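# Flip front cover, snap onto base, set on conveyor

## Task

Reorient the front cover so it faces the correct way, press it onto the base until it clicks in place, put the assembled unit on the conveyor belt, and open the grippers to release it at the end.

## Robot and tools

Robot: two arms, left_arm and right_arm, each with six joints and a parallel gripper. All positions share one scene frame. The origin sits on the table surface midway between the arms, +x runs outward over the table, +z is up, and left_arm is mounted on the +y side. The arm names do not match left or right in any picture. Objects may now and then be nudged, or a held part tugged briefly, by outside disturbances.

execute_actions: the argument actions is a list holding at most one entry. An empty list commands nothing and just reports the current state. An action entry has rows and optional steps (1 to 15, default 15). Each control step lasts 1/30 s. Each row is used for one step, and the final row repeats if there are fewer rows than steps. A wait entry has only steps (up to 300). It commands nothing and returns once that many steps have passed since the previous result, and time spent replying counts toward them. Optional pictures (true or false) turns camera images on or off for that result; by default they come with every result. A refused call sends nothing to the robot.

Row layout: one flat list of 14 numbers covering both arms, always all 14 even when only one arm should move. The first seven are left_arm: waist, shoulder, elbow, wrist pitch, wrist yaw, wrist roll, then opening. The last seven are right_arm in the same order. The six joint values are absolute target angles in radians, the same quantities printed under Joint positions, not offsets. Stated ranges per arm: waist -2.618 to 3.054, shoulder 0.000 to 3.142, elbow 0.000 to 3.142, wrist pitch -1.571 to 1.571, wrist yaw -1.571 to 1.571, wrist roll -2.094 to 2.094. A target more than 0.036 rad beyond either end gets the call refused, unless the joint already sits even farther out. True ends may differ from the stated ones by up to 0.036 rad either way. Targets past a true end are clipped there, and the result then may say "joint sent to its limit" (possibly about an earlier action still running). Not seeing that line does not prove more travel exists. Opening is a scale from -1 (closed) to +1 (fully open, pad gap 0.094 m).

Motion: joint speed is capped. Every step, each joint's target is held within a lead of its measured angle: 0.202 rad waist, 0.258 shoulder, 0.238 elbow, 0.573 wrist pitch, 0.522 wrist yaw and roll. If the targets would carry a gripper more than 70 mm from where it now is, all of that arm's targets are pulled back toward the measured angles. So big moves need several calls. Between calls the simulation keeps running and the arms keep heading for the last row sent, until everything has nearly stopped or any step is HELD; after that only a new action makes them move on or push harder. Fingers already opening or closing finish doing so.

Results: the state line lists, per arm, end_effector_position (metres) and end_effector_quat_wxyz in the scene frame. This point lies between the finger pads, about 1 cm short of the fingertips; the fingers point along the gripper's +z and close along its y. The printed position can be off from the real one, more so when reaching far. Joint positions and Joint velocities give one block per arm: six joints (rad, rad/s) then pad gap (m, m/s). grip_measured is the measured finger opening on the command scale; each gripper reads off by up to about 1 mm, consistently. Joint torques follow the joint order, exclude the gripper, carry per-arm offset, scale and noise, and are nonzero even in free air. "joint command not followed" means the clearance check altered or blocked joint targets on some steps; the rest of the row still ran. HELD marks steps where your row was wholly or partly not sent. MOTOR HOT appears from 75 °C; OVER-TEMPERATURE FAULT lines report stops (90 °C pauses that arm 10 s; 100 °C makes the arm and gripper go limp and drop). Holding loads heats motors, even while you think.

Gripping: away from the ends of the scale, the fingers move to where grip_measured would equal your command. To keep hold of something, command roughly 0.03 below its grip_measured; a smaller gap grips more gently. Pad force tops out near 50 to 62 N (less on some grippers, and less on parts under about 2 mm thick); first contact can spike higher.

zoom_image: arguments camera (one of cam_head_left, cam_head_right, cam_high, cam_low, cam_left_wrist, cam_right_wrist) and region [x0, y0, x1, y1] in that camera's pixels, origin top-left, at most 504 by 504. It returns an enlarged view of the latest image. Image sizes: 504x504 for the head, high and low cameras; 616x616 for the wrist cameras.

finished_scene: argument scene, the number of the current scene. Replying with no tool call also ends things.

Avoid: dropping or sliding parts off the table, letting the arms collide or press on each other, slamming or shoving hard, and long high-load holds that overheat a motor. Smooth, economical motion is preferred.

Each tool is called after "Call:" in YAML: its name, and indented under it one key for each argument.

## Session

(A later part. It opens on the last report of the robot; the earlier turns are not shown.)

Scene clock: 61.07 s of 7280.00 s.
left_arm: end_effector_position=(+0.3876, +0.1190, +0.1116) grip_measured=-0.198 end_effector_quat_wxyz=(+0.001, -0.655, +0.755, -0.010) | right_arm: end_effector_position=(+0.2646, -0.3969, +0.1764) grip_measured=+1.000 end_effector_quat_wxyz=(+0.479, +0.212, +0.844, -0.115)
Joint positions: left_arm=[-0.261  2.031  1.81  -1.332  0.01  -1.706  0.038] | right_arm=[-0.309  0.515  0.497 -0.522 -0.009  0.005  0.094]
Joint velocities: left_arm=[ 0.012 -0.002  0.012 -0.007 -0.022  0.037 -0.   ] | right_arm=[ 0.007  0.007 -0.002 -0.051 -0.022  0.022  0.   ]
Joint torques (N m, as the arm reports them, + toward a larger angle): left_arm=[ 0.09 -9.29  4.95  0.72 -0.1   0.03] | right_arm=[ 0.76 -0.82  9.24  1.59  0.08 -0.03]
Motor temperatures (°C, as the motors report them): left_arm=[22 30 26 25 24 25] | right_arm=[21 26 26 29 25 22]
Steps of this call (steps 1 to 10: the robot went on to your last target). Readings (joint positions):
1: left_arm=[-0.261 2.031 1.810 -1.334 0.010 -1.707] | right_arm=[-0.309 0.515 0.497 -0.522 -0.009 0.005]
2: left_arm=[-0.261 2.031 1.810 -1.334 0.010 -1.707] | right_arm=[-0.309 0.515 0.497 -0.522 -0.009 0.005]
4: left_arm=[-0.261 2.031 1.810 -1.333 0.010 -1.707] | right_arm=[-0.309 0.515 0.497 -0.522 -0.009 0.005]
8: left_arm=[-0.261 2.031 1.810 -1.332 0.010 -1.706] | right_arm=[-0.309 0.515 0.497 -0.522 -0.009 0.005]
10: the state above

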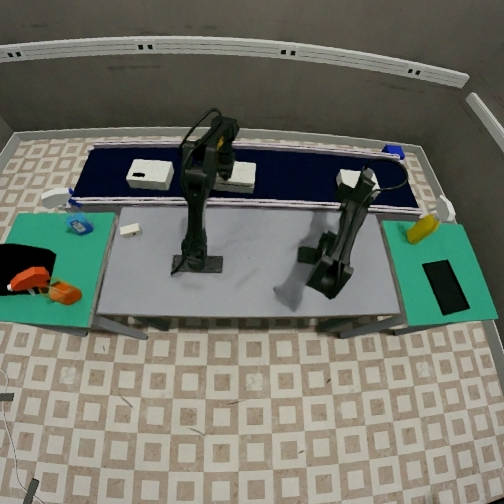

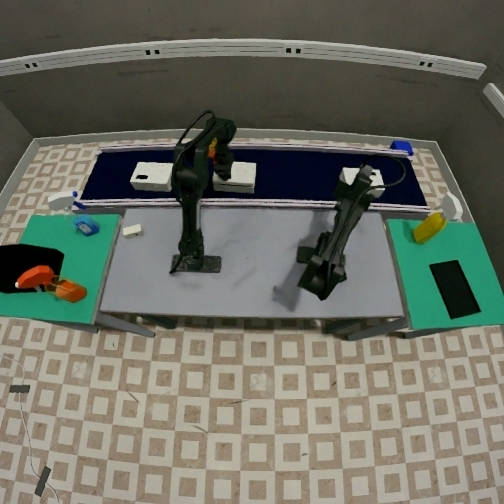

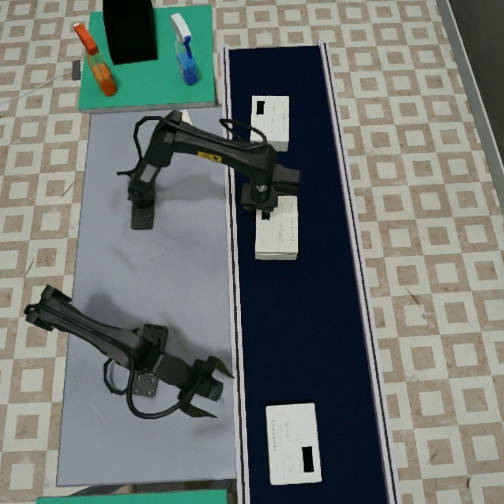

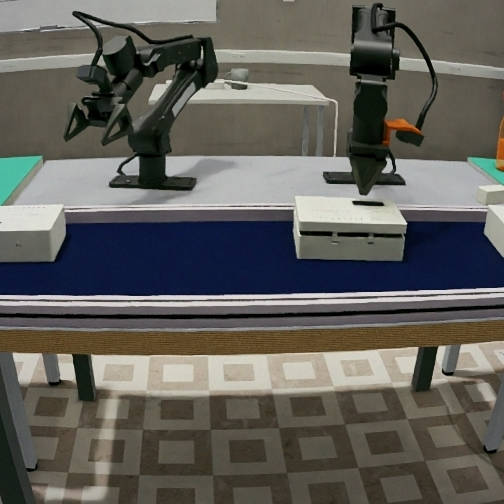

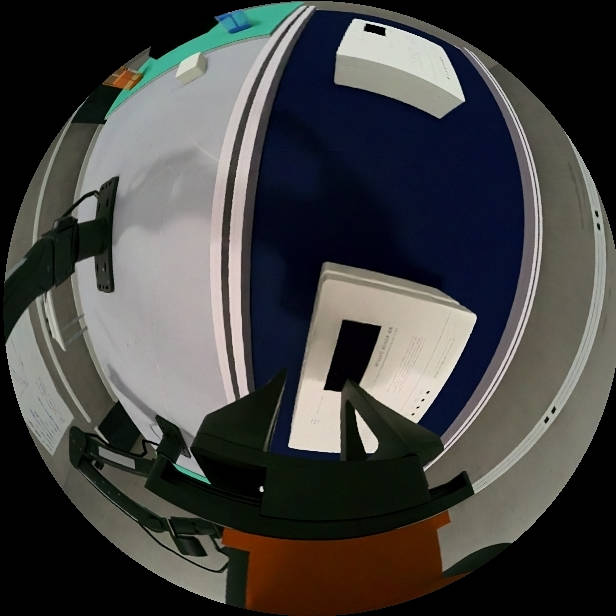

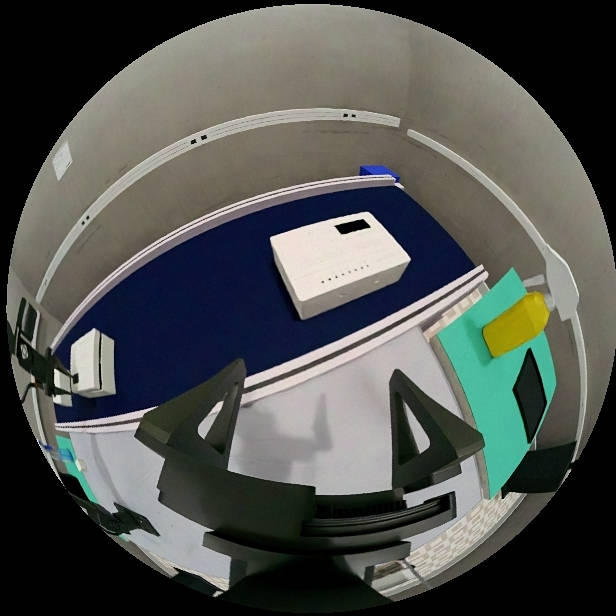

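Call:
execute_actions:
  actions:
    - {"rows":[[-0.26,2.03,1.78,-1.30,0,-1.70,-0.3,-0.3,0.5,0.5,-0.5,0,0,1],[-0.26,2.03,1.78,-1.29,0,-1.70,-0.3,-0.3,0.5,0.5,-0.5,0,0,1],[-0.26,2.03,1.76,-1.27,0,-1.70,-0.3,-0.3,0.5,0.5,-0.5,0,0,1],[-0.26,2.03,1.76,-1.26,0,-1.70,-0.3,-0.3,0.5,0.5,-0.5,0,0,1],[-0.26,2.03,1.74,-1.25,0,-1.70,-0.3,-0.3,0.5,0.5,-0.5,0,0,1],[-0.26,2.03,1.74,-1.24,0,-1.70,-0.3,-0.3,0.5,0.5,-0.5,0,0,1],[-0.26,2.03,1.72,-1.23,0,-1.70,-0.3,-0.3,0.5,0.5,-0.5,0,0,1],[-0.26,2.03,1.72,-1.22,0,-1.70,-0.3,-0.3,0.5,0.5,-0.5,0,0,1],[-0.26,2.03,1.70,-1.21,0,-1.70,-0.3,-0.3,0.5,0.5,-0.5,0,0,1],[-0.26,2.03,1.70,-1.21,0,-1.70,-0.3,-0.3,0.5,0.5,-0.5,0,0,1],[-0.26,2.03,1.688,-1.21,0,-1.70,-0.3,-0.3,0.5,0.5,-0.5,0,0,1]]}
  pictures: false

Call:
execute_actions:
  actions:
    - {"steps":10}

Call:
zoom_image:
  camera: "cam_low"
  region: [280, 120, 440, 270]

Scene clock: 74.00 s of 7280.00 s.
left_arm: end_effector_position=(+0.3858, +0.1195, +0.0917) grip_measured=-0.298 end_effector_quat_wxyz=(+0.002, -0.655, +0.756, -0.011) | right_arm: end_effector_position=(+0.2646, -0.3969, +0.1764) grip_measured=+1.000 end_effector_quat_wxyz=(+0.479, +0.212, +0.844, -0.115)
Joint positions: left_arm=[-0.261  2.022  1.717 -1.246  0.01  -1.706  0.033] | right_arm=[-0.309  0.515  0.497 -0.522 -0.009  0.005  0.094]
Joint velocities: left_arm=[-0.012 -0.032 -0.007  0.066  0.007  0.051 -0.   ] | right_arm=[ 0.017 -0.017 -0.022 -0.007  0.007  0.022  0.   ]
Joint torques (N m, as the arm reports them, + toward a larger angle): left_arm=[ 0.06 -8.13  3.42  0.96 -0.13  0.02] | right_arm=[ 0.76 -0.82  9.23  1.6   0.08 -0.03]
Motor temperatures (°C, as the motors report them): left_arm=[22 30 26 25 24 25] | right_arm=[21 25 27 30 25 22]
Steps of this call (steps 1 to 15: the robot went on to your last target; steps 16 to 90: nothing new was sent; then 9.43 s passed at rest; steps 91 to 105: all 15 steps of this action). Readings (joint positions):
91: left_arm=[-0.261 2.031 1.807 -1.328 0.010 -1.706] | right_arm=[-0.309 0.515 0.497 -0.522 -0.009 0.005]
92: left_arm=[-0.261 2.031 1.802 -1.324 0.010 -1.706] | right_arm=[-0.309 0.515 0.497 -0.522 -0.009 0.005]
94: left_arm=[-0.261 2.031 1.784 -1.307 0.010 -1.706] | right_arm=[-0.309 0.515 0.497 -0.522 -0.009 0.005]
98: left_arm=[-0.261 2.031 1.742 -1.270 0.009 -1.706] | right_arm=[-0.309 0.515 0.497 -0.522 -0.009 0.005]
105: the state above

Scene clock: 74.33 s of 7280.00 s.
left_arm: end_effector_position=(+0.3859, +0.1195, +0.0918) grip_measured=-0.298 end_effector_quat_wxyz=(+0.002, -0.655, +0.756, -0.012) | right_arm: end_effector_position=(+0.2646, -0.3969, +0.1764) grip_measured=+1.000 end_effector_quat_wxyz=(+0.479, +0.212, +0.844, -0.115)
Joint positions: left_arm=[-0.261  2.021  1.717 -1.245  0.01  -1.706  0.033] | right_arm=[-0.309  0.515  0.497 -0.522 -0.009  0.005  0.094]
Joint velocities: left_arm=[ 0.002 -0.002 -0.002 -0.007 -0.022 -0.022 -0.001] | right_arm=[-0.007 -0.012  0.007  0.007 -0.007 -0.007  0.   ]
Joint torques (N m, as the arm reports them, + toward a larger angle): left_arm=[ 0.08 -8.35  3.41  0.97 -0.11  0.02] | right_arm=[ 0.76 -0.81  9.25  1.6   0.08 -0.03]
Motor temperatures (°C, as the motors report them): left_arm=[22 30 26 25 24 25] | right_arm=[21 25 27 30 25 22]
Steps of this call (steps 1 to 10: the robot went on to your last target). Readings (joint positions):
1: left_arm=[-0.261 2.021 1.717 -1.245 0.010 -1.706] | right_arm=[-0.309 0.515 0.497 -0.522 -0.009 0.005]
2: left_arm=[-0.261 2.021 1.717 -1.245 0.010 -1.706] | right_arm=[-0.309 0.515 0.497 -0.522 -0.009 0.005]
4: left_arm=[-0.261 2.021 1.717 -1.245 0.010 -1.706] | right_arm=[-0.309 0.515 0.497 -0.522 -0.009 0.005]
8: left_arm=[-0.261 2.021 1.717 -1.245 0.010 -1.706] | right_arm=[-0.309 0.515 0.497 -0.522 -0.009 0.005]
10: the state above

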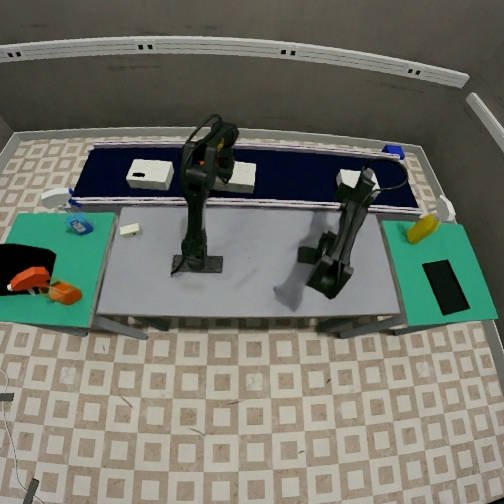

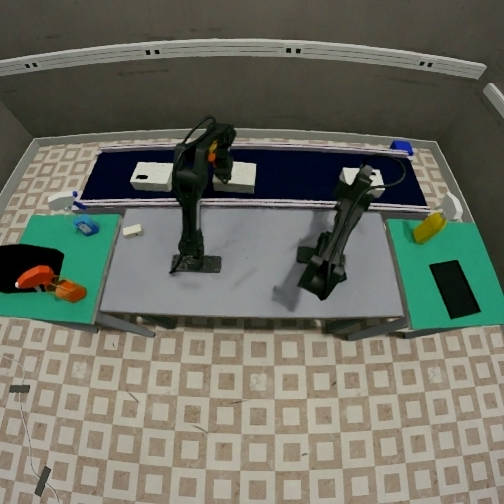

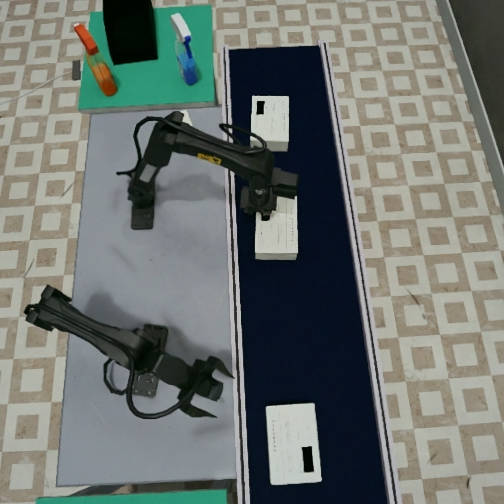

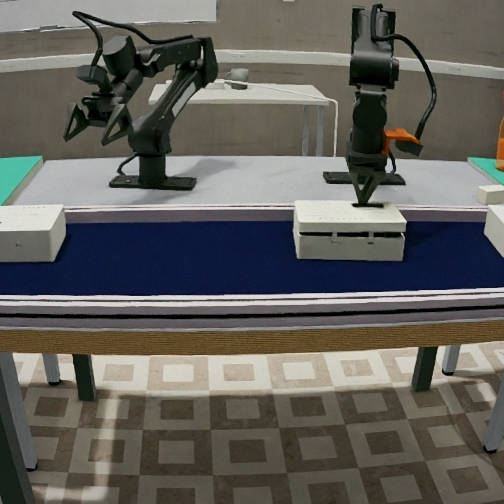

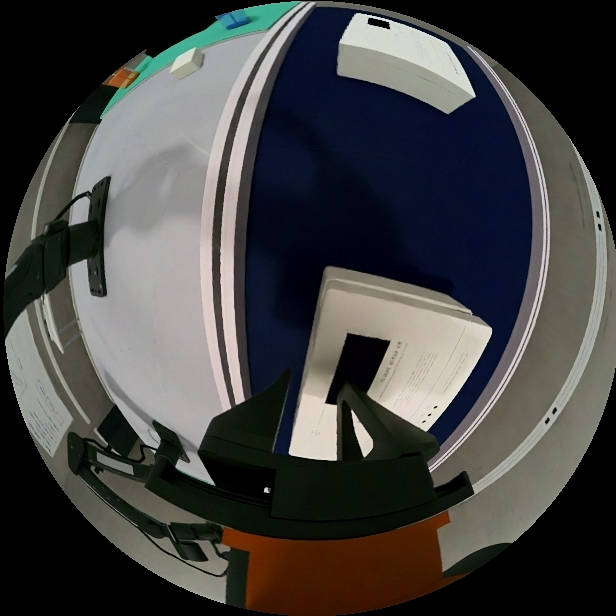

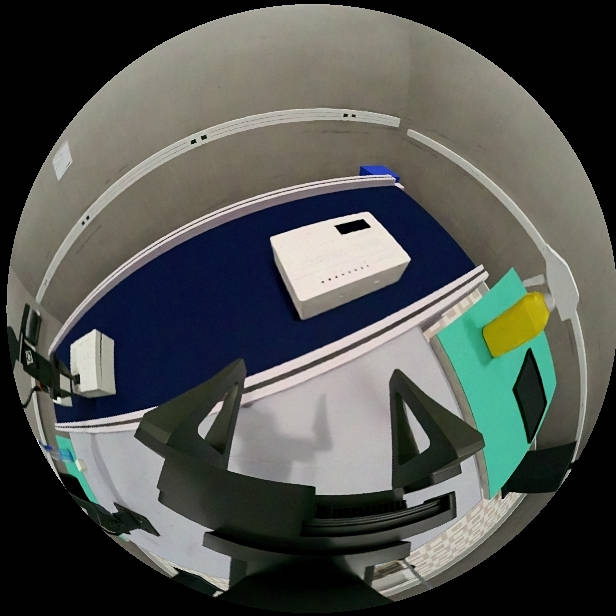

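Region (280, 120, 440, 270) of cam_low's 504x504 image, scaled by 3.150, with more detail than that image has; it fills the top 472 rows of this view, and the rest is white.

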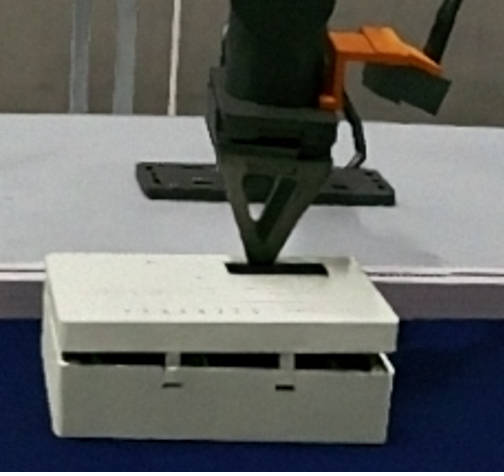

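Call:
execute_actions:
  actions:
    - {"rows":[[-0.26,2.03,1.75,-1.26,0,-1.70,-0.3,-0.3,0.5,0.5,-0.5,0,0,1],[-0.26,2.03,1.77,-1.28,0,-1.70,-0.3,-0.3,0.5,0.5,-0.5,0,0,1],[-0.26,2.02,1.79,-1.3,0,-1.70,-0.3,-0.3,0.5,0.5,-0.5,0,0,1],[-0.26,2.0,1.8,-1.3,0,-1.70,-0.3,-0.3,0.5,0.5,-0.5,0,0,1],[-0.26,1.95,1.8,-1.3,0,-1.70,-0.3,-0.3,0.5,0.5,-0.5,0,0,1],[-0.26,1.9,1.75,-1.3,0,-1.70,-0.3,-0.3,0.5,0.5,-0.5,0,0,1],[-0.26,1.8,1.65,-1.3,0,-1.65,-0.3,-0.3,0.5,0.5,-0.5,0,0,1],[-0.28,1.7,1.55,-1.3,0,-1.6,-0.3,-0.3,0.5,0.5,-0.5,0,0,1],[-0.3,1.6,1.45,-1.25,0,-1.57,-0.3,-0.3,0.5,0.5,-0.5,0,0,1],[-0.33,1.5,1.35,-1.2,0,-1.57,-0.3,-0.3,0.5,0.5,-0.5,0,0,1],[-0.36,1.4,1.25,-1.1,0,-1.57,-0.3,-0.3,0.5,0.5,-0.5,0,0,1],[-0.4,1.3,1.15,-1.0,0,-1.57,-0.3,-0.3,0.5,0.5,-0.5,0,0,1],[-0.45,1.2,1.0,-0.8,0,-1.57,-0.3,-0.3,0.5,0.5,-0.5,0,0,1],[-0.5,1.1,0.9,-0.6,0,-1.57,-0.3,-0.3,0.5,0.5,-0.5,0,0,1],[-0.6,0.9,0.7,0.0,-0.45,-1.57,-0.3,-0.3,0.5,0.5,-0.5,0,0,1]]}
  pictures: false

Call:
execute_actions:
  actions:
    - {"steps":40}

Scene clock: 95.67 s of 7280.00 s.
left_arm: end_effector_position=(+0.2811, +0.0960, +0.1713) grip_measured=-0.298 end_effector_quat_wxyz=(+0.146, -0.518, +0.821, -0.193) | right_arm: end_effector_position=(+0.2647, -0.3969, +0.1764) grip_measured=+1.000 end_effector_quat_wxyz=(+0.479, +0.211, +0.844, -0.115)
Joint positions: left_arm=[-0.473  1.242  1.091 -0.934 -0.061 -1.6    0.033] | right_arm=[-0.309  0.515  0.497 -0.521 -0.009  0.005  0.094]
Joint velocities: left_arm=[-2.049 -2.737 -2.523  3.216 -2.659  0.168  0.001] | right_arm=[-0.022 -0.012  0.002 -0.022 -0.007 -0.051  0.   ]
Joint torques (N m, as the arm reports them, + toward a larger angle): left_arm=[-0.15 -2.73  6.54  1.34  0.03  0.02] | right_arm=[ 0.76 -0.82  9.23  1.59  0.08 -0.03]
Motor temperatures (°C, as the motors report them): left_arm=[22 30 25 25 24 25] | right_arm=[21 25 27 31 25 22]
Steps of this call (steps 1 to 15: the robot went on to your last target; steps 16 to 90: nothing new was sent; then 17.83 s passed at rest; steps 91 to 105: all 15 steps of this action). Readings (joint positions):
91: left_arm=[-0.261 2.021 1.721 -1.247 0.010 -1.706] | right_arm=[-0.309 0.515 0.497 -0.522 -0.009 0.005]
92: left_arm=[-0.261 2.023 1.727 -1.249 0.010 -1.706] | right_arm=[-0.309 0.515 0.497 -0.522 -0.009 0.005]
94: left_arm=[-0.261 2.027 1.750 -1.258 0.010 -1.706] | right_arm=[-0.309 0.515 0.497 -0.522 -0.009 0.005]
98: left_arm=[-0.262 1.902 1.677 -1.233 0.010 -1.681] | right_arm=[-0.309 0.515 0.497 -0.521 -0.009 0.005]
105: the state above

Scene clock: 97.00 s of 7280.00 s.
left_arm: end_effector_position=(+0.3260, +0.0953, +0.2881) grip_measured=-0.298 end_effector_quat_wxyz=(+0.429, -0.472, +0.609, -0.472) | right_arm: end_effector_position=(+0.2647, -0.3969, +0.1764) grip_measured=+1.000 end_effector_quat_wxyz=(+0.479, +0.211, +0.844, -0.115)
Joint positions: left_arm=[-0.603  0.899  0.702 -0.01  -0.437 -1.581  0.033] | right_arm=[-0.309  0.515  0.497 -0.521 -0.009  0.005  0.094]
Joint velocities: left_arm=[-0.002 -0.007 -0.017  0.095 -0.007 -0.022 -0.   ] | right_arm=[-0.012  0.002 -0.017 -0.022 -0.051  0.007  0.   ]
Joint torques (N m, as the arm reports them, + toward a larger angle): left_arm=[ 0.3  -1.33  6.95  2.52 -0.19  0.09] | right_arm=[ 0.75 -0.82  9.25  1.59  0.08 -0.03]
Motor temperatures (°C, as the motors report them): left_arm=[22 29 25 26 24 25] | right_arm=[21 25 27 31 25 22]
Steps of this call (steps 1 to 40: the robot went on to your last target). Readings (joint positions):
1: left_arm=[-0.537 1.147 1.005 -0.823 -0.133 -1.596] | right_arm=[-0.309 0.515 0.497 -0.521 -0.009 0.005]
2: left_arm=[-0.581 1.053 0.921 -0.712 -0.184 -1.592] | right_arm=[-0.309 0.515 0.497 -0.521 -0.009 0.005]
4: left_arm=[-0.603 0.918 0.782 -0.505 -0.268 -1.588] | right_arm=[-0.309 0.515 0.497 -0.521 -0.009 0.005]
8: left_arm=[-0.603 0.899 0.703 -0.227 -0.369 -1.584] | right_arm=[-0.309 0.515 0.497 -0.521 -0.009 0.005]
40: the state above

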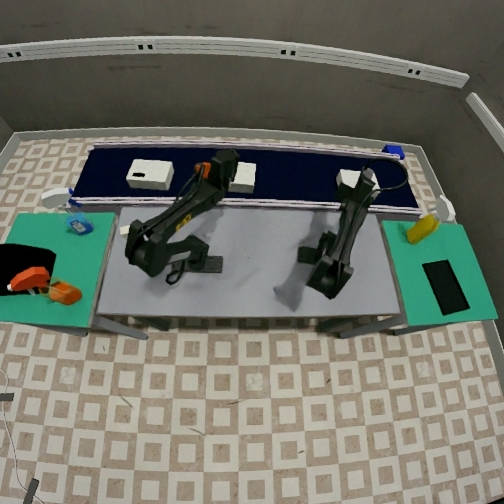

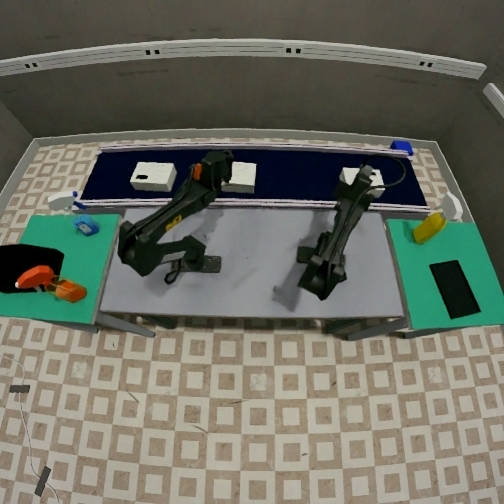

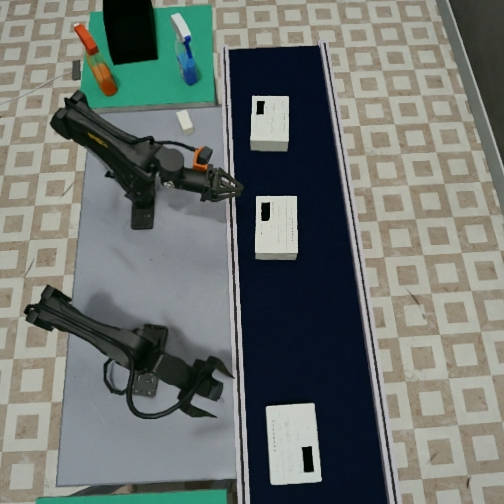

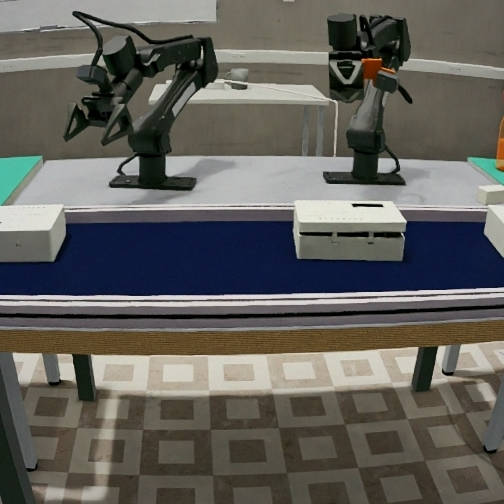

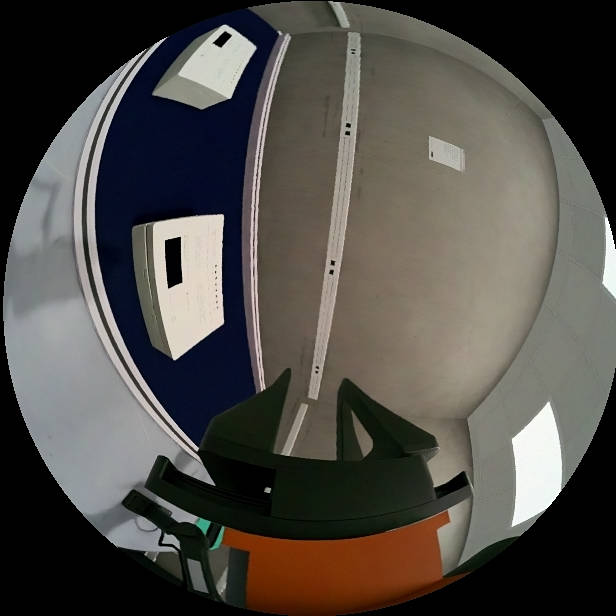

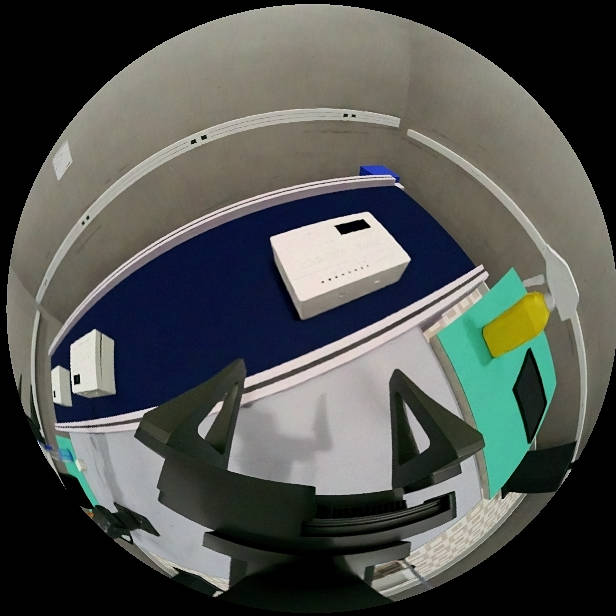

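Call:
execute_actions:
  actions:
    - {"rows":[[-0.55,0.9,0.7,0,-0.4,-1.57,-0.3,-0.25,0.6,0.55,-0.4,-0.1,0.1,0.8],[-0.5,0.9,0.7,0,-0.4,-1.57,-0.3,-0.2,0.7,0.6,-0.3,-0.2,0.2,0.6],[-0.45,0.9,0.7,0,-0.4,-1.57,-0.3,-0.15,0.8,0.65,-0.2,-0.3,0.3,0.4],[-0.4,0.9,0.7,0,-0.4,-1.57,-0.3,-0.1,0.9,0.7,-0.1,-0.4,0.4,0.2],[-0.35,0.9,0.7,0,-0.4,-1.57,-0.3,-0.05,1.0,0.75,0,-0.5,0.5,0],[-0.3,0.9,0.7,0,-0.4,-1.57,-0.3,0,1.1,0.8,0.1,-0.6,0.6,-0.2],[-0.25,0.9,0.7,0,-0.4,-1.57,-0.3,0.05,1.2,0.84,0.2,-0.7,0.7,-0.3],[-0.2,0.9,0.7,0,-0.4,-1.57,-0.3,0.1,1.3,0.84,0.3,-0.8,0.8,-0.3],[-0.2,0.9,0.7,0,-0.4,-1.57,-0.3,0.15,1.4,0.84,0.4,-0.9,0.9,-0.3],[-0.2,0.9,0.7,0,-0.4,-1.57,-0.3,0.2,1.5,0.84,0.5,-1.0,1.0,-0.3],[-0.2,0.9,0.7,0,-0.4,-1.57,-0.3,0.25,1.6,0.84,0.6,-1.1,1.1,-0.3],[-0.2,0.9,0.7,0,-0.4,-1.57,-0.3,0.3,1.7,0.84,0.7,-1.1,1.21,-0.3]]}
  pictures: false

Call:
execute_actions:
  actions:
    - {"rows":[[-0.2,0.9,0.7,0,-0.4,-1.57,-0.3,0.3,1.7,0.84,0.7,-1.1,1.21,-0.3],[-0.2,0.9,0.7,0,-0.4,-1.57,-0.3,0.3,1.7,0.84,0.7,-1.1,1.21,-0.3],[-0.2,0.9,0.7,0,-0.4,-1.57,-0.3,0.3,1.7,0.84,0.7,-1.1,1.21,-0.3],[-0.2,0.9,0.7,0,-0.4,-1.57,-0.3,0.3,1.74,0.84,0.7,-1.1,1.21,-0.3],[-0.2,0.9,0.7,0,-0.4,-1.57,-0.3,0.3,1.78,0.84,0.7,-1.1,1.21,-0.3],[-0.2,0.9,0.7,0,-0.4,-1.57,-0.3,0.3,1.82,0.84,0.7,-1.1,1.21,-0.3],[-0.2,0.9,0.7,0,-0.4,-1.57,-0.3,0.3,1.86,0.84,0.7,-1.1,1.21,-0.3],[-0.2,0.9,0.7,0,-0.4,-1.57,-0.3,0.3,1.9,0.84,0.7,-1.1,1.21,-0.3],[-0.2,0.9,0.7,0,-0.4,-1.57,-0.3,0.3,1.925,0.84,0.7,-1.1,1.21,-0.3]]}
  pictures: false

Call:
execute_actions:
  actions:
    - {"steps":15}

Scene clock: 136.23 s of 7280.00 s.
left_arm: end_effector_position=(+0.3535, +0.2242, +0.2880) grip_measured=-0.298 end_effector_quat_wxyz=(-0.507, +0.578, -0.510, +0.386) | right_arm: end_effector_position=(+0.4298, -0.1826, +0.2660) grip_measured=-0.298 end_effector_quat_wxyz=(+0.472, +0.078, +0.771, +0.420)
Joint positions: left_arm=[-0.202  0.899  0.702 -0.009 -0.407 -1.581  0.033] | right_arm=[ 0.164  1.219  0.792  0.175 -0.628  0.677  0.033]
Joint velocities: left_arm=[ 0.007 -0.012 -0.002  0.037 -0.037  0.007 -0.   ] | right_arm=[ 1.194  1.726  0.339  2.293 -2.     1.927 -0.   ]
Joint torques (N m, as the arm reports them, + toward a larger angle): left_arm=[ 0.38 -1.31  6.97  2.51  0.01  0.09] | right_arm=[ 0.88 -3.12 10.16  1.17 -0.2  -0.03]
Motor temperatures (°C, as the motors report them): left_arm=[22 25 28 31 24 25] | right_arm=[21 25 28 33 25 22]
Steps of this call (steps 1 to 15: the robot went on to your last target; steps 16 to 90: nothing new was sent; then 35.73 s passed at rest; steps 91 to 105: all 15 steps of this action). Readings (joint positions):
91: left_arm=[-0.597 0.899 0.702 -0.010 -0.430 -1.581] | right_arm=[-0.301 0.525 0.500 -0.515 -0.015 0.019]
92: left_arm=[-0.577 0.899 0.702 -0.010 -0.419 -1.581] | right_arm=[-0.276 0.563 0.515 -0.497 -0.039 0.051]
94: left_arm=[-0.496 0.899 0.702 -0.009 -0.407 -1.581] | right_arm=[-0.209 0.688 0.569 -0.426 -0.111 0.124]
98: left_arm=[-0.289 0.899 0.702 -0.009 -0.402 -1.581] | right_arm=[-0.092 0.881 0.672 -0.260 -0.266 0.286]
105: the state above

Scene clock: 136.73 s of 7280.00 s.
left_arm: end_effector_position=(+0.3535, +0.2242, +0.2880) grip_measured=-0.298 end_effector_quat_wxyz=(-0.507, +0.578, -0.510, +0.386) | right_arm: end_effector_position=(+0.4372, -0.0750, +0.0942) grip_measured=-0.298 end_effector_quat_wxyz=(+0.083, +0.154, +0.769, +0.615)
Joint positions: left_arm=[-0.202  0.899  0.702 -0.009 -0.407 -1.581  0.033] | right_arm=[ 0.304  1.952  0.826  0.635 -1.064  1.197  0.033]
Joint velocities: left_arm=[-0.012 -0.002  0.002  0.007  0.037 -0.066  0.001] | right_arm=[-0.007 -0.1    0.007  0.256 -0.183  0.066 -0.001]
Joint torques (N m, as the arm reports them, + toward a larger angle): left_arm=[ 0.22 -1.32  6.98  2.51 -0.03  0.08] | right_arm=[ -0.42 -11.73   7.86   1.31  -0.35  -0.03]
Motor temperatures (°C, as the motors report them): left_arm=[22 25 28 31 24 25] | right_arm=[21 25 28 33 25 22]
Steps of this call (steps 1 to 15: all 15 steps of this action). Readings (joint positions):
1: left_arm=[-0.202 0.899 0.702 -0.009 -0.407 -1.581] | right_arm=[0.205 1.288 0.803 0.267 -0.705 0.764]
2: left_arm=[-0.202 0.899 0.702 -0.009 -0.407 -1.581] | right_arm=[0.243 1.369 0.819 0.363 -0.783 0.850]
4: left_arm=[-0.202 0.899 0.702 -0.009 -0.407 -1.581] | right_arm=[0.292 1.542 0.845 0.512 -0.902 0.979]
8: left_arm=[-0.202 0.899 0.702 -0.009 -0.407 -1.581] | right_arm=[0.304 1.840 0.848 0.608 -1.008 1.118]
15: the state above

Scene clock: 137.23 s of 7280.00 s.
left_arm: end_effector_position=(+0.3535, +0.2242, +0.2880) grip_measured=-0.298 end_effector_quat_wxyz=(-0.507, +0.578, -0.510, +0.386) | right_arm: end_effector_position=(+0.4372, -0.0733, +0.1038) grip_measured=-0.298 end_effector_quat_wxyz=(+0.089, +0.140, +0.762, +0.626)
Joint positions: left_arm=[-0.202  0.899  0.702 -0.009 -0.407 -1.581  0.033] | right_arm=[ 0.304  1.946  0.826  0.676 -1.084  1.214  0.033]
Joint velocities: left_arm=[-0.002  0.012 -0.012  0.066  0.051 -0.037 -0.001] | right_arm=[-0.022 -0.012 -0.007 -0.022  0.007  0.022 -0.   ]
Joint torques (N m, as the arm reports them, + toward a larger angle): left_arm=[ 0.21 -1.33  6.97  2.52 -0.03  0.08] | right_arm=[ -0.41 -11.61   7.94   1.35  -0.35  -0.02]
Motor temperatures (°C, as the motors report them): left_arm=[22 25 28 31 24 25] | right_arm=[21 25 28 33 25 22]
Steps of this call (steps 1 to 15: the robot went on to your last target). Readings (joint positions):
1: left_arm=[-0.202 0.899 0.702 -0.009 -0.407 -1.581] | right_arm=[0.304 1.950 0.826 0.644 -1.068 1.200]
2: left_arm=[-0.202 0.899 0.702 -0.009 -0.407 -1.581] | right_arm=[0.304 1.948 0.826 0.653 -1.072 1.203]
4: left_arm=[-0.202 0.899 0.702 -0.009 -0.407 -1.581] | right_arm=[0.304 1.946 0.826 0.664 -1.077 1.207]
8: left_arm=[-0.202 0.899 0.702 -0.009 -0.407 -1.581] | right_arm=[0.304 1.946 0.826 0.673 -1.082 1.211]
15: the state above

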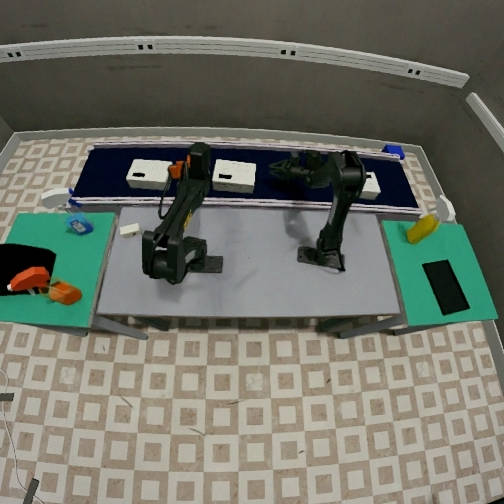

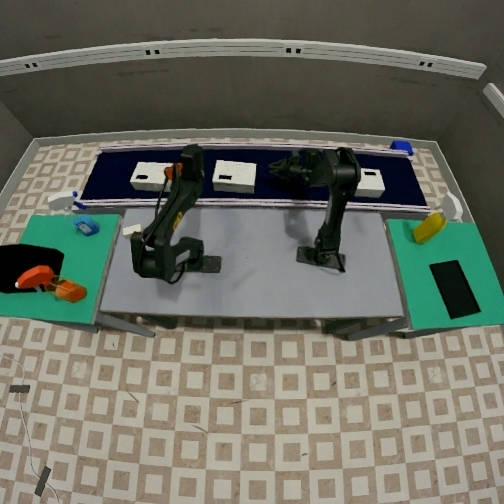

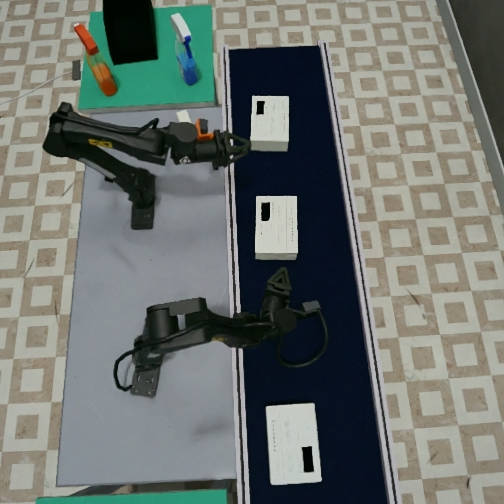

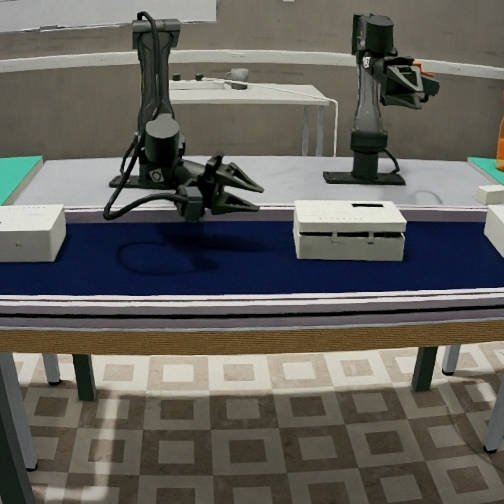

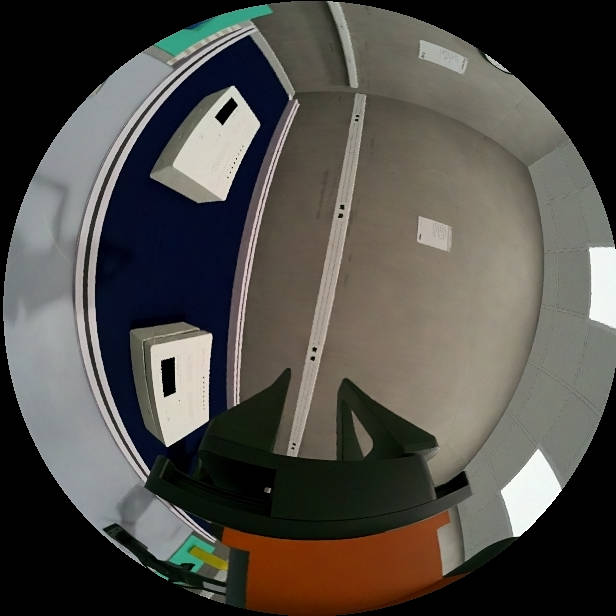

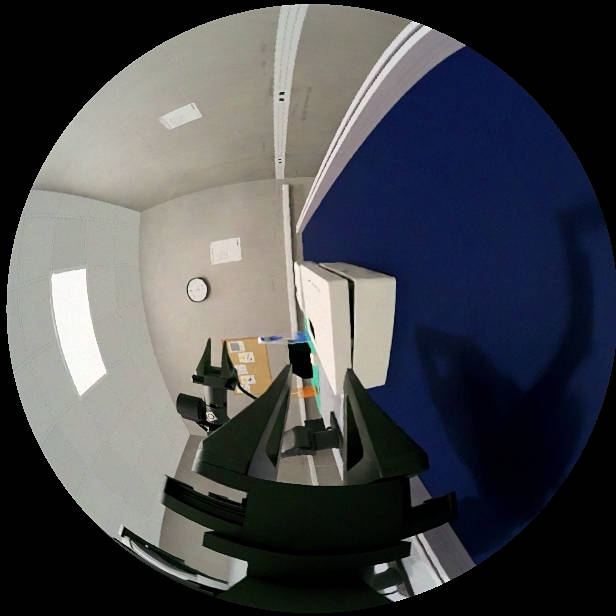

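Call:
execute_actions:
  actions:
    - {"rows":[[-0.2,0.9,0.7,0,-0.4,-1.57,-0.3,0.31,1.96,0.865,0.72,-1.1,1.22,-0.3],[-0.2,0.9,0.7,0,-0.4,-1.57,-0.3,0.32,1.985,0.885,0.74,-1.1,1.22,-0.3],[-0.2,0.9,0.7,0,-0.4,-1.57,-0.3,0.33,2.01,0.905,0.76,-1.1,1.23,-0.3],[-0.2,0.9,0.7,0,-0.4,-1.57,-0.3,0.34,2.035,0.925,0.78,-1.1,1.23,-0.3],[-0.2,0.9,0.7,0,-0.4,-1.57,-0.3,0.35,2.06,0.945,0.8,-1.1,1.24,-0.3],[-0.2,0.9,0.7,0,-0.4,-1.57,-0.3,0.36,2.085,0.965,0.81,-1.1,1.24,-0.3],[-0.2,0.9,0.7,0,-0.4,-1.57,-0.3,0.37,2.11,0.985,0.82,-1.1,1.25,-0.3],[-0.2,0.9,0.7,0,-0.4,-1.57,-0.3,0.38,2.13,1.005,0.82,-1.1,1.25,-0.3],[-0.2,0.9,0.7,0,-0.4,-1.57,-0.3,0.385,2.145,1.02,0.82,-1.1,1.25,-0.3],[-0.2,0.9,0.7,0,-0.4,-1.57,-0.3,0.39,2.155,1.02,0.82,-1.1,1.25,-0.3]]}
  pictures: false

Call:
execute_actions:
  actions:
    - {"steps":12}

Call:
zoom_image:
  camera: "cam_low"
  region: [220, 150, 420, 280]

Scene clock: 149.73 s of 7280.00 s.
left_arm: end_effector_position=(+0.3535, +0.2242, +0.2880) grip_measured=-0.298 end_effector_quat_wxyz=(-0.507, +0.578, -0.510, +0.386) | right_arm: end_effector_position=(+0.4618, -0.0315, +0.0813) grip_measured=-0.298 end_effector_quat_wxyz=(+0.073, +0.101, +0.758, +0.640)
Joint positions: left_arm=[-0.202  0.899  0.702 -0.009 -0.407 -1.581  0.033] | right_arm=[ 0.388  2.157  0.996  0.783 -1.089  1.251  0.033]
Joint velocities: left_arm=[-0.007  0.012 -0.007 -0.022  0.051 -0.022  0.001] | right_arm=[-0.017 -0.012 -0.007 -0.037 -0.051  0.022 -0.   ]
Joint torques (N m, as the arm reports them, + toward a larger angle): left_arm=[ 0.21 -1.32  6.97  2.51 -0.03  0.08] | right_arm=[  0.09 -11.53   8.81   1.52  -0.28  -0.03]
Motor temperatures (°C, as the motors report them): left_arm=[22 25 28 32 24 25] | right_arm=[21 30 28 33 25 22]
Steps of this call (steps 1 to 15: the robot went on to your last target; steps 16 to 90: nothing new was sent; then 9.00 s passed at rest; steps 91 to 105: all 15 steps of this action). Readings (joint positions):
91: left_arm=[-0.202 0.899 0.702 -0.009 -0.407 -1.581] | right_arm=[0.304 1.947 0.827 0.678 -1.085 1.216]
92: left_arm=[-0.202 0.899 0.702 -0.009 -0.407 -1.581] | right_arm=[0.305 1.953 0.834 0.683 -1.087 1.218]
94: left_arm=[-0.202 0.899 0.702 -0.009 -0.407 -1.581] | right_arm=[0.312 1.984 0.867 0.706 -1.088 1.224]
98: left_arm=[-0.202 0.899 0.702 -0.009 -0.407 -1.581] | right_arm=[0.349 2.082 0.953 0.763 -1.089 1.238]
105: the state above

Scene clock: 150.13 s of 7280.00 s.
left_arm: end_effector_position=(+0.3535, +0.2242, +0.2880) grip_measured=-0.298 end_effector_quat_wxyz=(-0.507, +0.578, -0.510, +0.386) | right_arm: end_effector_position=(+0.4626, -0.0313, +0.0832) grip_measured=-0.298 end_effector_quat_wxyz=(+0.077, +0.098, +0.757, +0.641)
Joint positions: left_arm=[-0.202  0.899  0.702 -0.009 -0.407 -1.581  0.033] | right_arm=[ 0.388  2.157  0.996  0.796 -1.089  1.254  0.033]
Joint velocities: left_arm=[-0.007  0.007  0.007  0.007  0.037  0.037  0.001] | right_arm=[ 0.007 -0.002  0.002  0.037 -0.022  0.007 -0.001]
Joint torques (N m, as the arm reports them, + toward a larger angle): left_arm=[ 0.2  -1.32  6.98  2.52 -0.03  0.09] | right_arm=[  0.12 -11.56   8.78   1.37  -0.28  -0.01]
Motor temperatures (°C, as the motors report them): left_arm=[22 25 28 32 24 25] | right_arm=[21 30 28 33 25 22]
Steps of this call (steps 1 to 12: the robot went on to your last target). Readings (joint positions):
1: left_arm=[-0.202 0.899 0.702 -0.009 -0.407 -1.581] | right_arm=[0.388 2.157 0.996 0.785 -1.089 1.252]
2: left_arm=[-0.202 0.899 0.702 -0.009 -0.407 -1.581] | right_arm=[0.388 2.157 0.996 0.788 -1.089 1.253]
4: left_arm=[-0.202 0.899 0.702 -0.009 -0.407 -1.581] | right_arm=[0.388 2.157 0.996 0.792 -1.089 1.253]
8: left_arm=[-0.202 0.899 0.702 -0.009 -0.407 -1.581] | right_arm=[0.388 2.157 0.996 0.795 -1.089 1.254]
12: the state above

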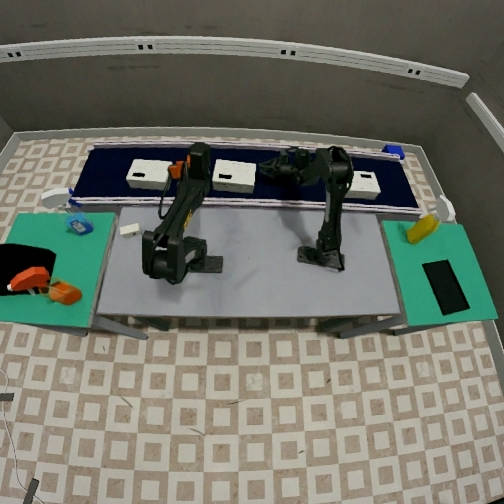

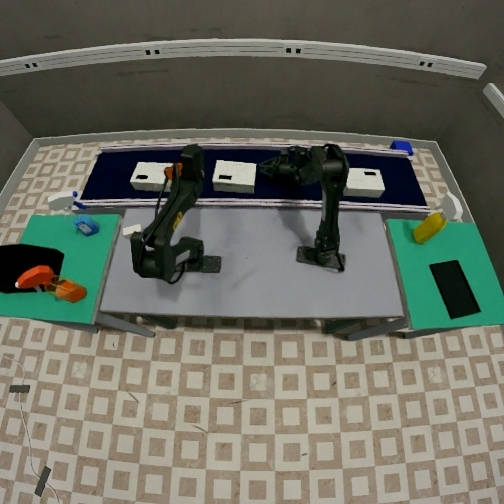

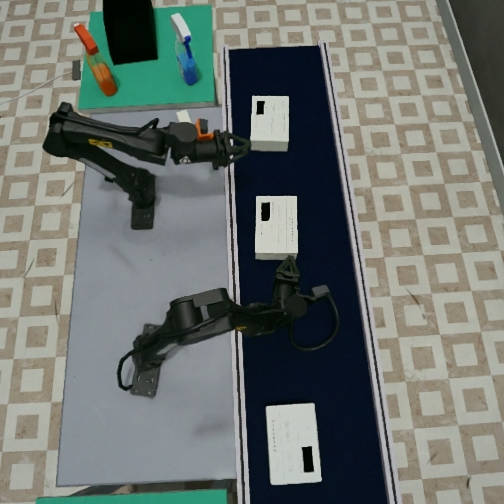

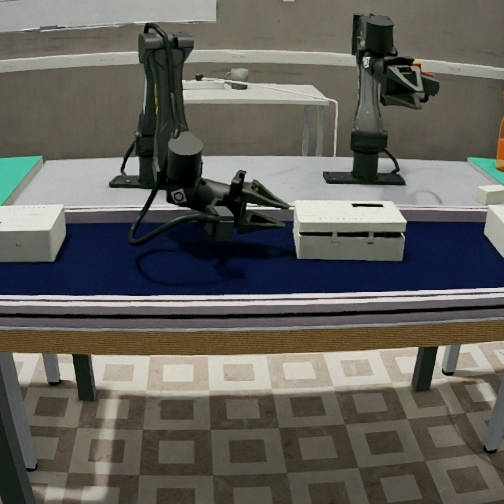

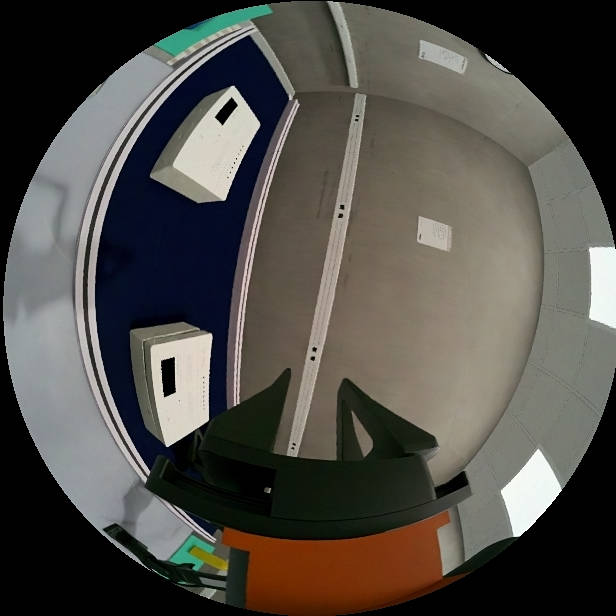

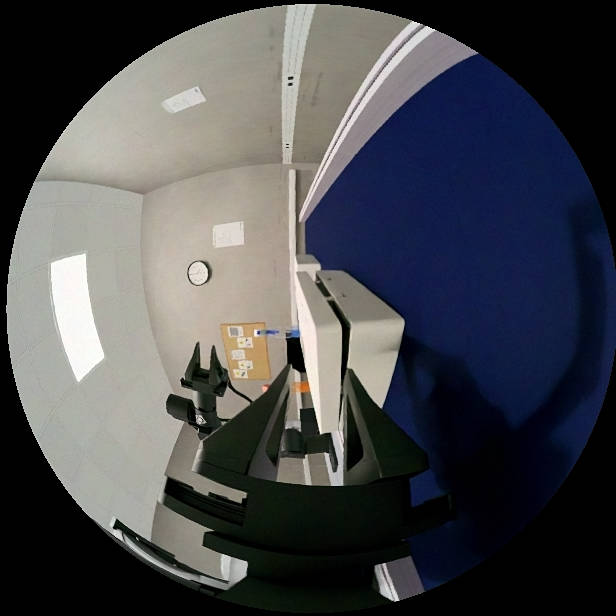

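Region (220, 150, 420, 280) of cam_low's 504x504 image, scaled by 2.520, with more detail than that image has; it fills the top 328 rows of this view, and the rest is white.

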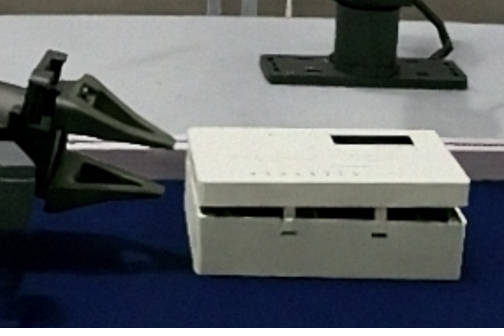

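Call:
execute_actions:
  actions:
    - {"rows":[[-0.2,0.9,0.7,0,-0.4,-1.57,-0.3,0.395,2.165,1.035,0.80,-1.1,1.25,-0.3],[-0.2,0.9,0.7,0,-0.4,-1.57,-0.3,0.40,2.172,1.05,0.79,-1.1,1.25,-0.3],[-0.2,0.9,0.7,0,-0.4,-1.57,-0.3,0.405,2.18,1.065,0.78,-1.1,1.25,-0.3],[-0.2,0.9,0.7,0,-0.4,-1.57,-0.3,0.41,2.187,1.075,0.775,-1.1,1.25,-0.3],[-0.2,0.9,0.7,0,-0.4,-1.57,-0.3,0.417,2.193,1.085,0.77,-1.1,1.25,-0.3]]}

Call:
zoom_image:
  camera: "cam_low"
  region: [240, 170, 360, 270]

Call:
zoom_image:
  camera: "cam_right_wrist"
  region: [260, 280, 440, 460]

Scene clock: 160.00 s of 7280.00 s.
left_arm: end_effector_position=(+0.3535, +0.2242, +0.2880) grip_measured=-0.298 end_effector_quat_wxyz=(-0.507, +0.578, -0.510, +0.386) | right_arm: end_effector_position=(+0.4710, -0.0182, +0.0886) grip_measured=-0.298 end_effector_quat_wxyz=(+0.077, +0.082, +0.755, +0.645)
Joint positions: left_arm=[-0.202  0.899  0.702 -0.009 -0.407 -1.581  0.033] | right_arm=[ 0.412  2.184  1.062  0.781 -1.09   1.255  0.033]
Joint velocities: left_arm=[-0.012  0.012 -0.017  0.022 -0.066 -0.051  0.   ] | right_arm=[ 0.002 -0.002 -0.002 -0.037 -0.007 -0.007 -0.   ]
Joint torques (N m, as the arm reports them, + toward a larger angle): left_arm=[ 0.21 -1.31  6.98  2.51 -0.03  0.09] | right_arm=[  0.43 -11.04   8.8    1.12  -0.25  -0.03]
Motor temperatures (°C, as the motors report them): left_arm=[22 25 28 33 24 25] | right_arm=[21 32 28 33 25 22]
Steps of this call (steps 1 to 30: the robot went on to your last target; steps 31 to 90: nothing new was sent; then 6.37 s passed at rest; steps 91 to 105: all 15 steps of this action). Readings (joint positions):
91: left_arm=[-0.202 0.899 0.702 -0.009 -0.407 -1.581] | right_arm=[0.388 2.157 0.997 0.796 -1.089 1.254]
92: left_arm=[-0.202 0.899 0.702 -0.009 -0.407 -1.581] | right_arm=[0.388 2.159 1.003 0.795 -1.090 1.254]
94: left_arm=[-0.202 0.899 0.702 -0.009 -0.407 -1.581] | right_arm=[0.391 2.170 1.028 0.791 -1.090 1.255]
98: left_arm=[-0.202 0.899 0.702 -0.009 -0.407 -1.581] | right_arm=[0.406 2.184 1.062 0.787 -1.090 1.255]
105: the state above

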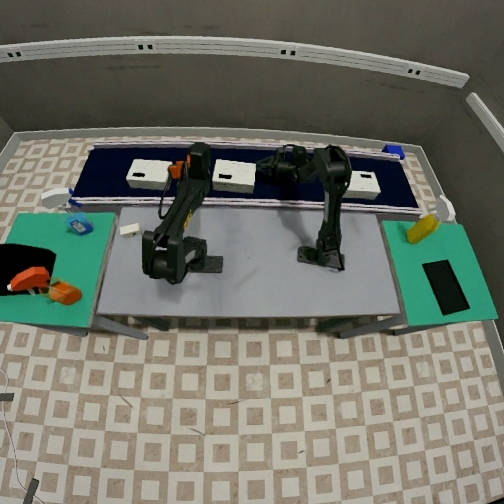

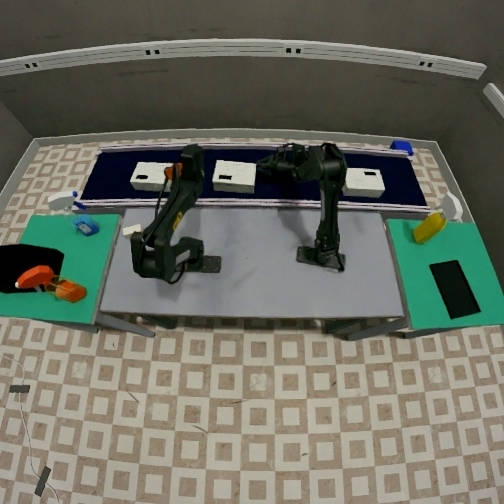

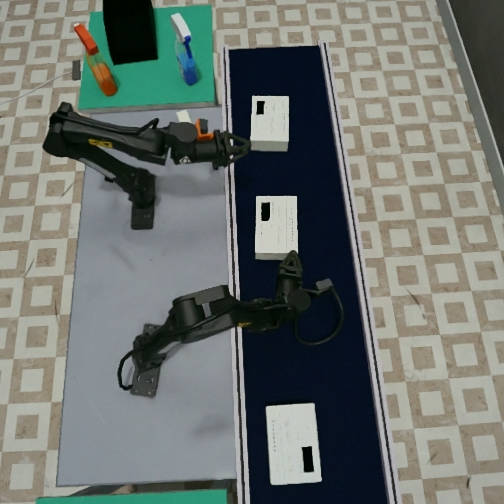

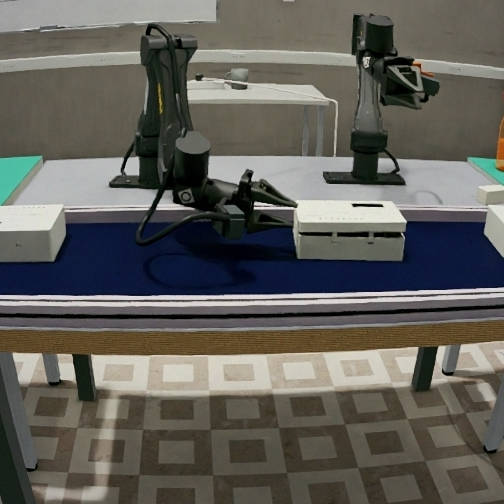

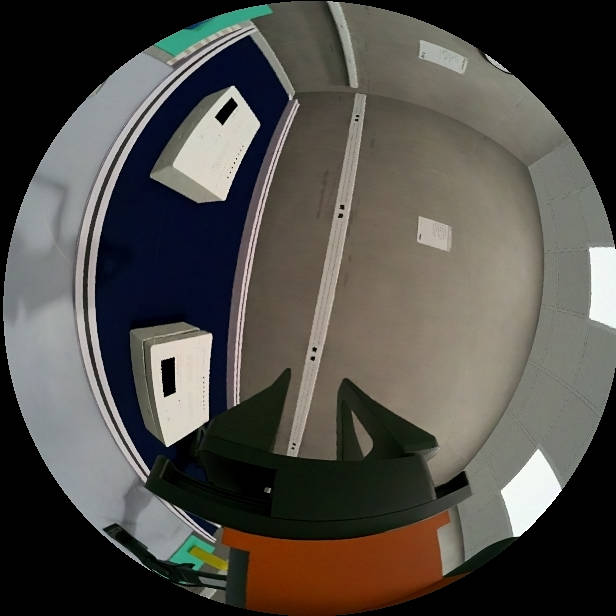

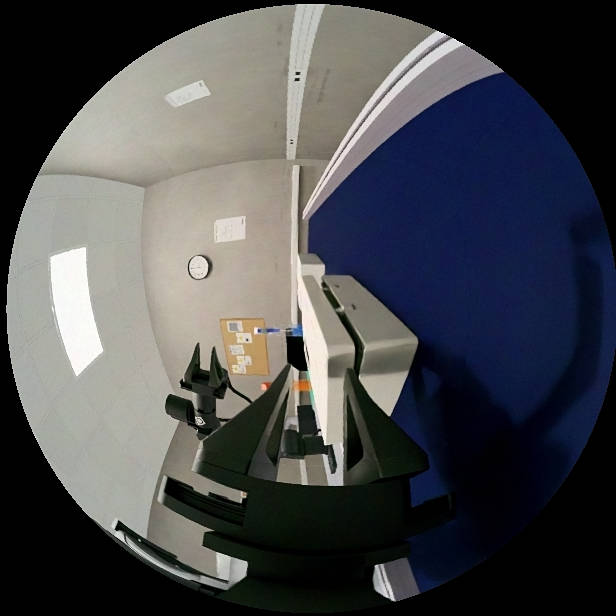

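Region (240, 170, 360, 270) of cam_low's 504x504 image, scaled by 4.200, with more detail than that image has.

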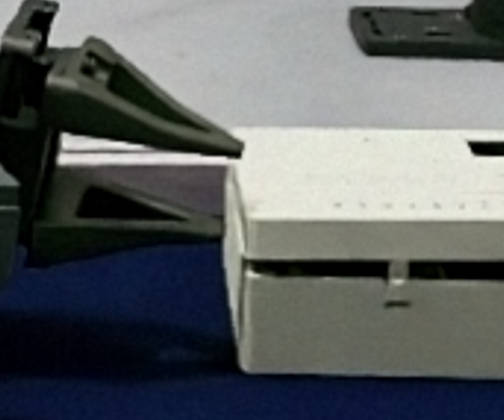

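Region (260, 280, 440, 460) of cam_right_wrist's 616x616 image, scaled by 2.800, with more detail than that image has.

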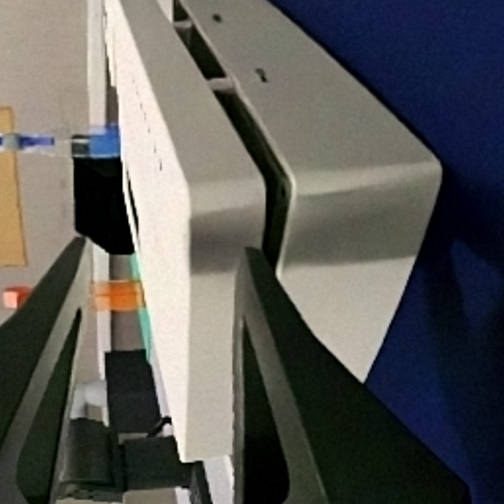

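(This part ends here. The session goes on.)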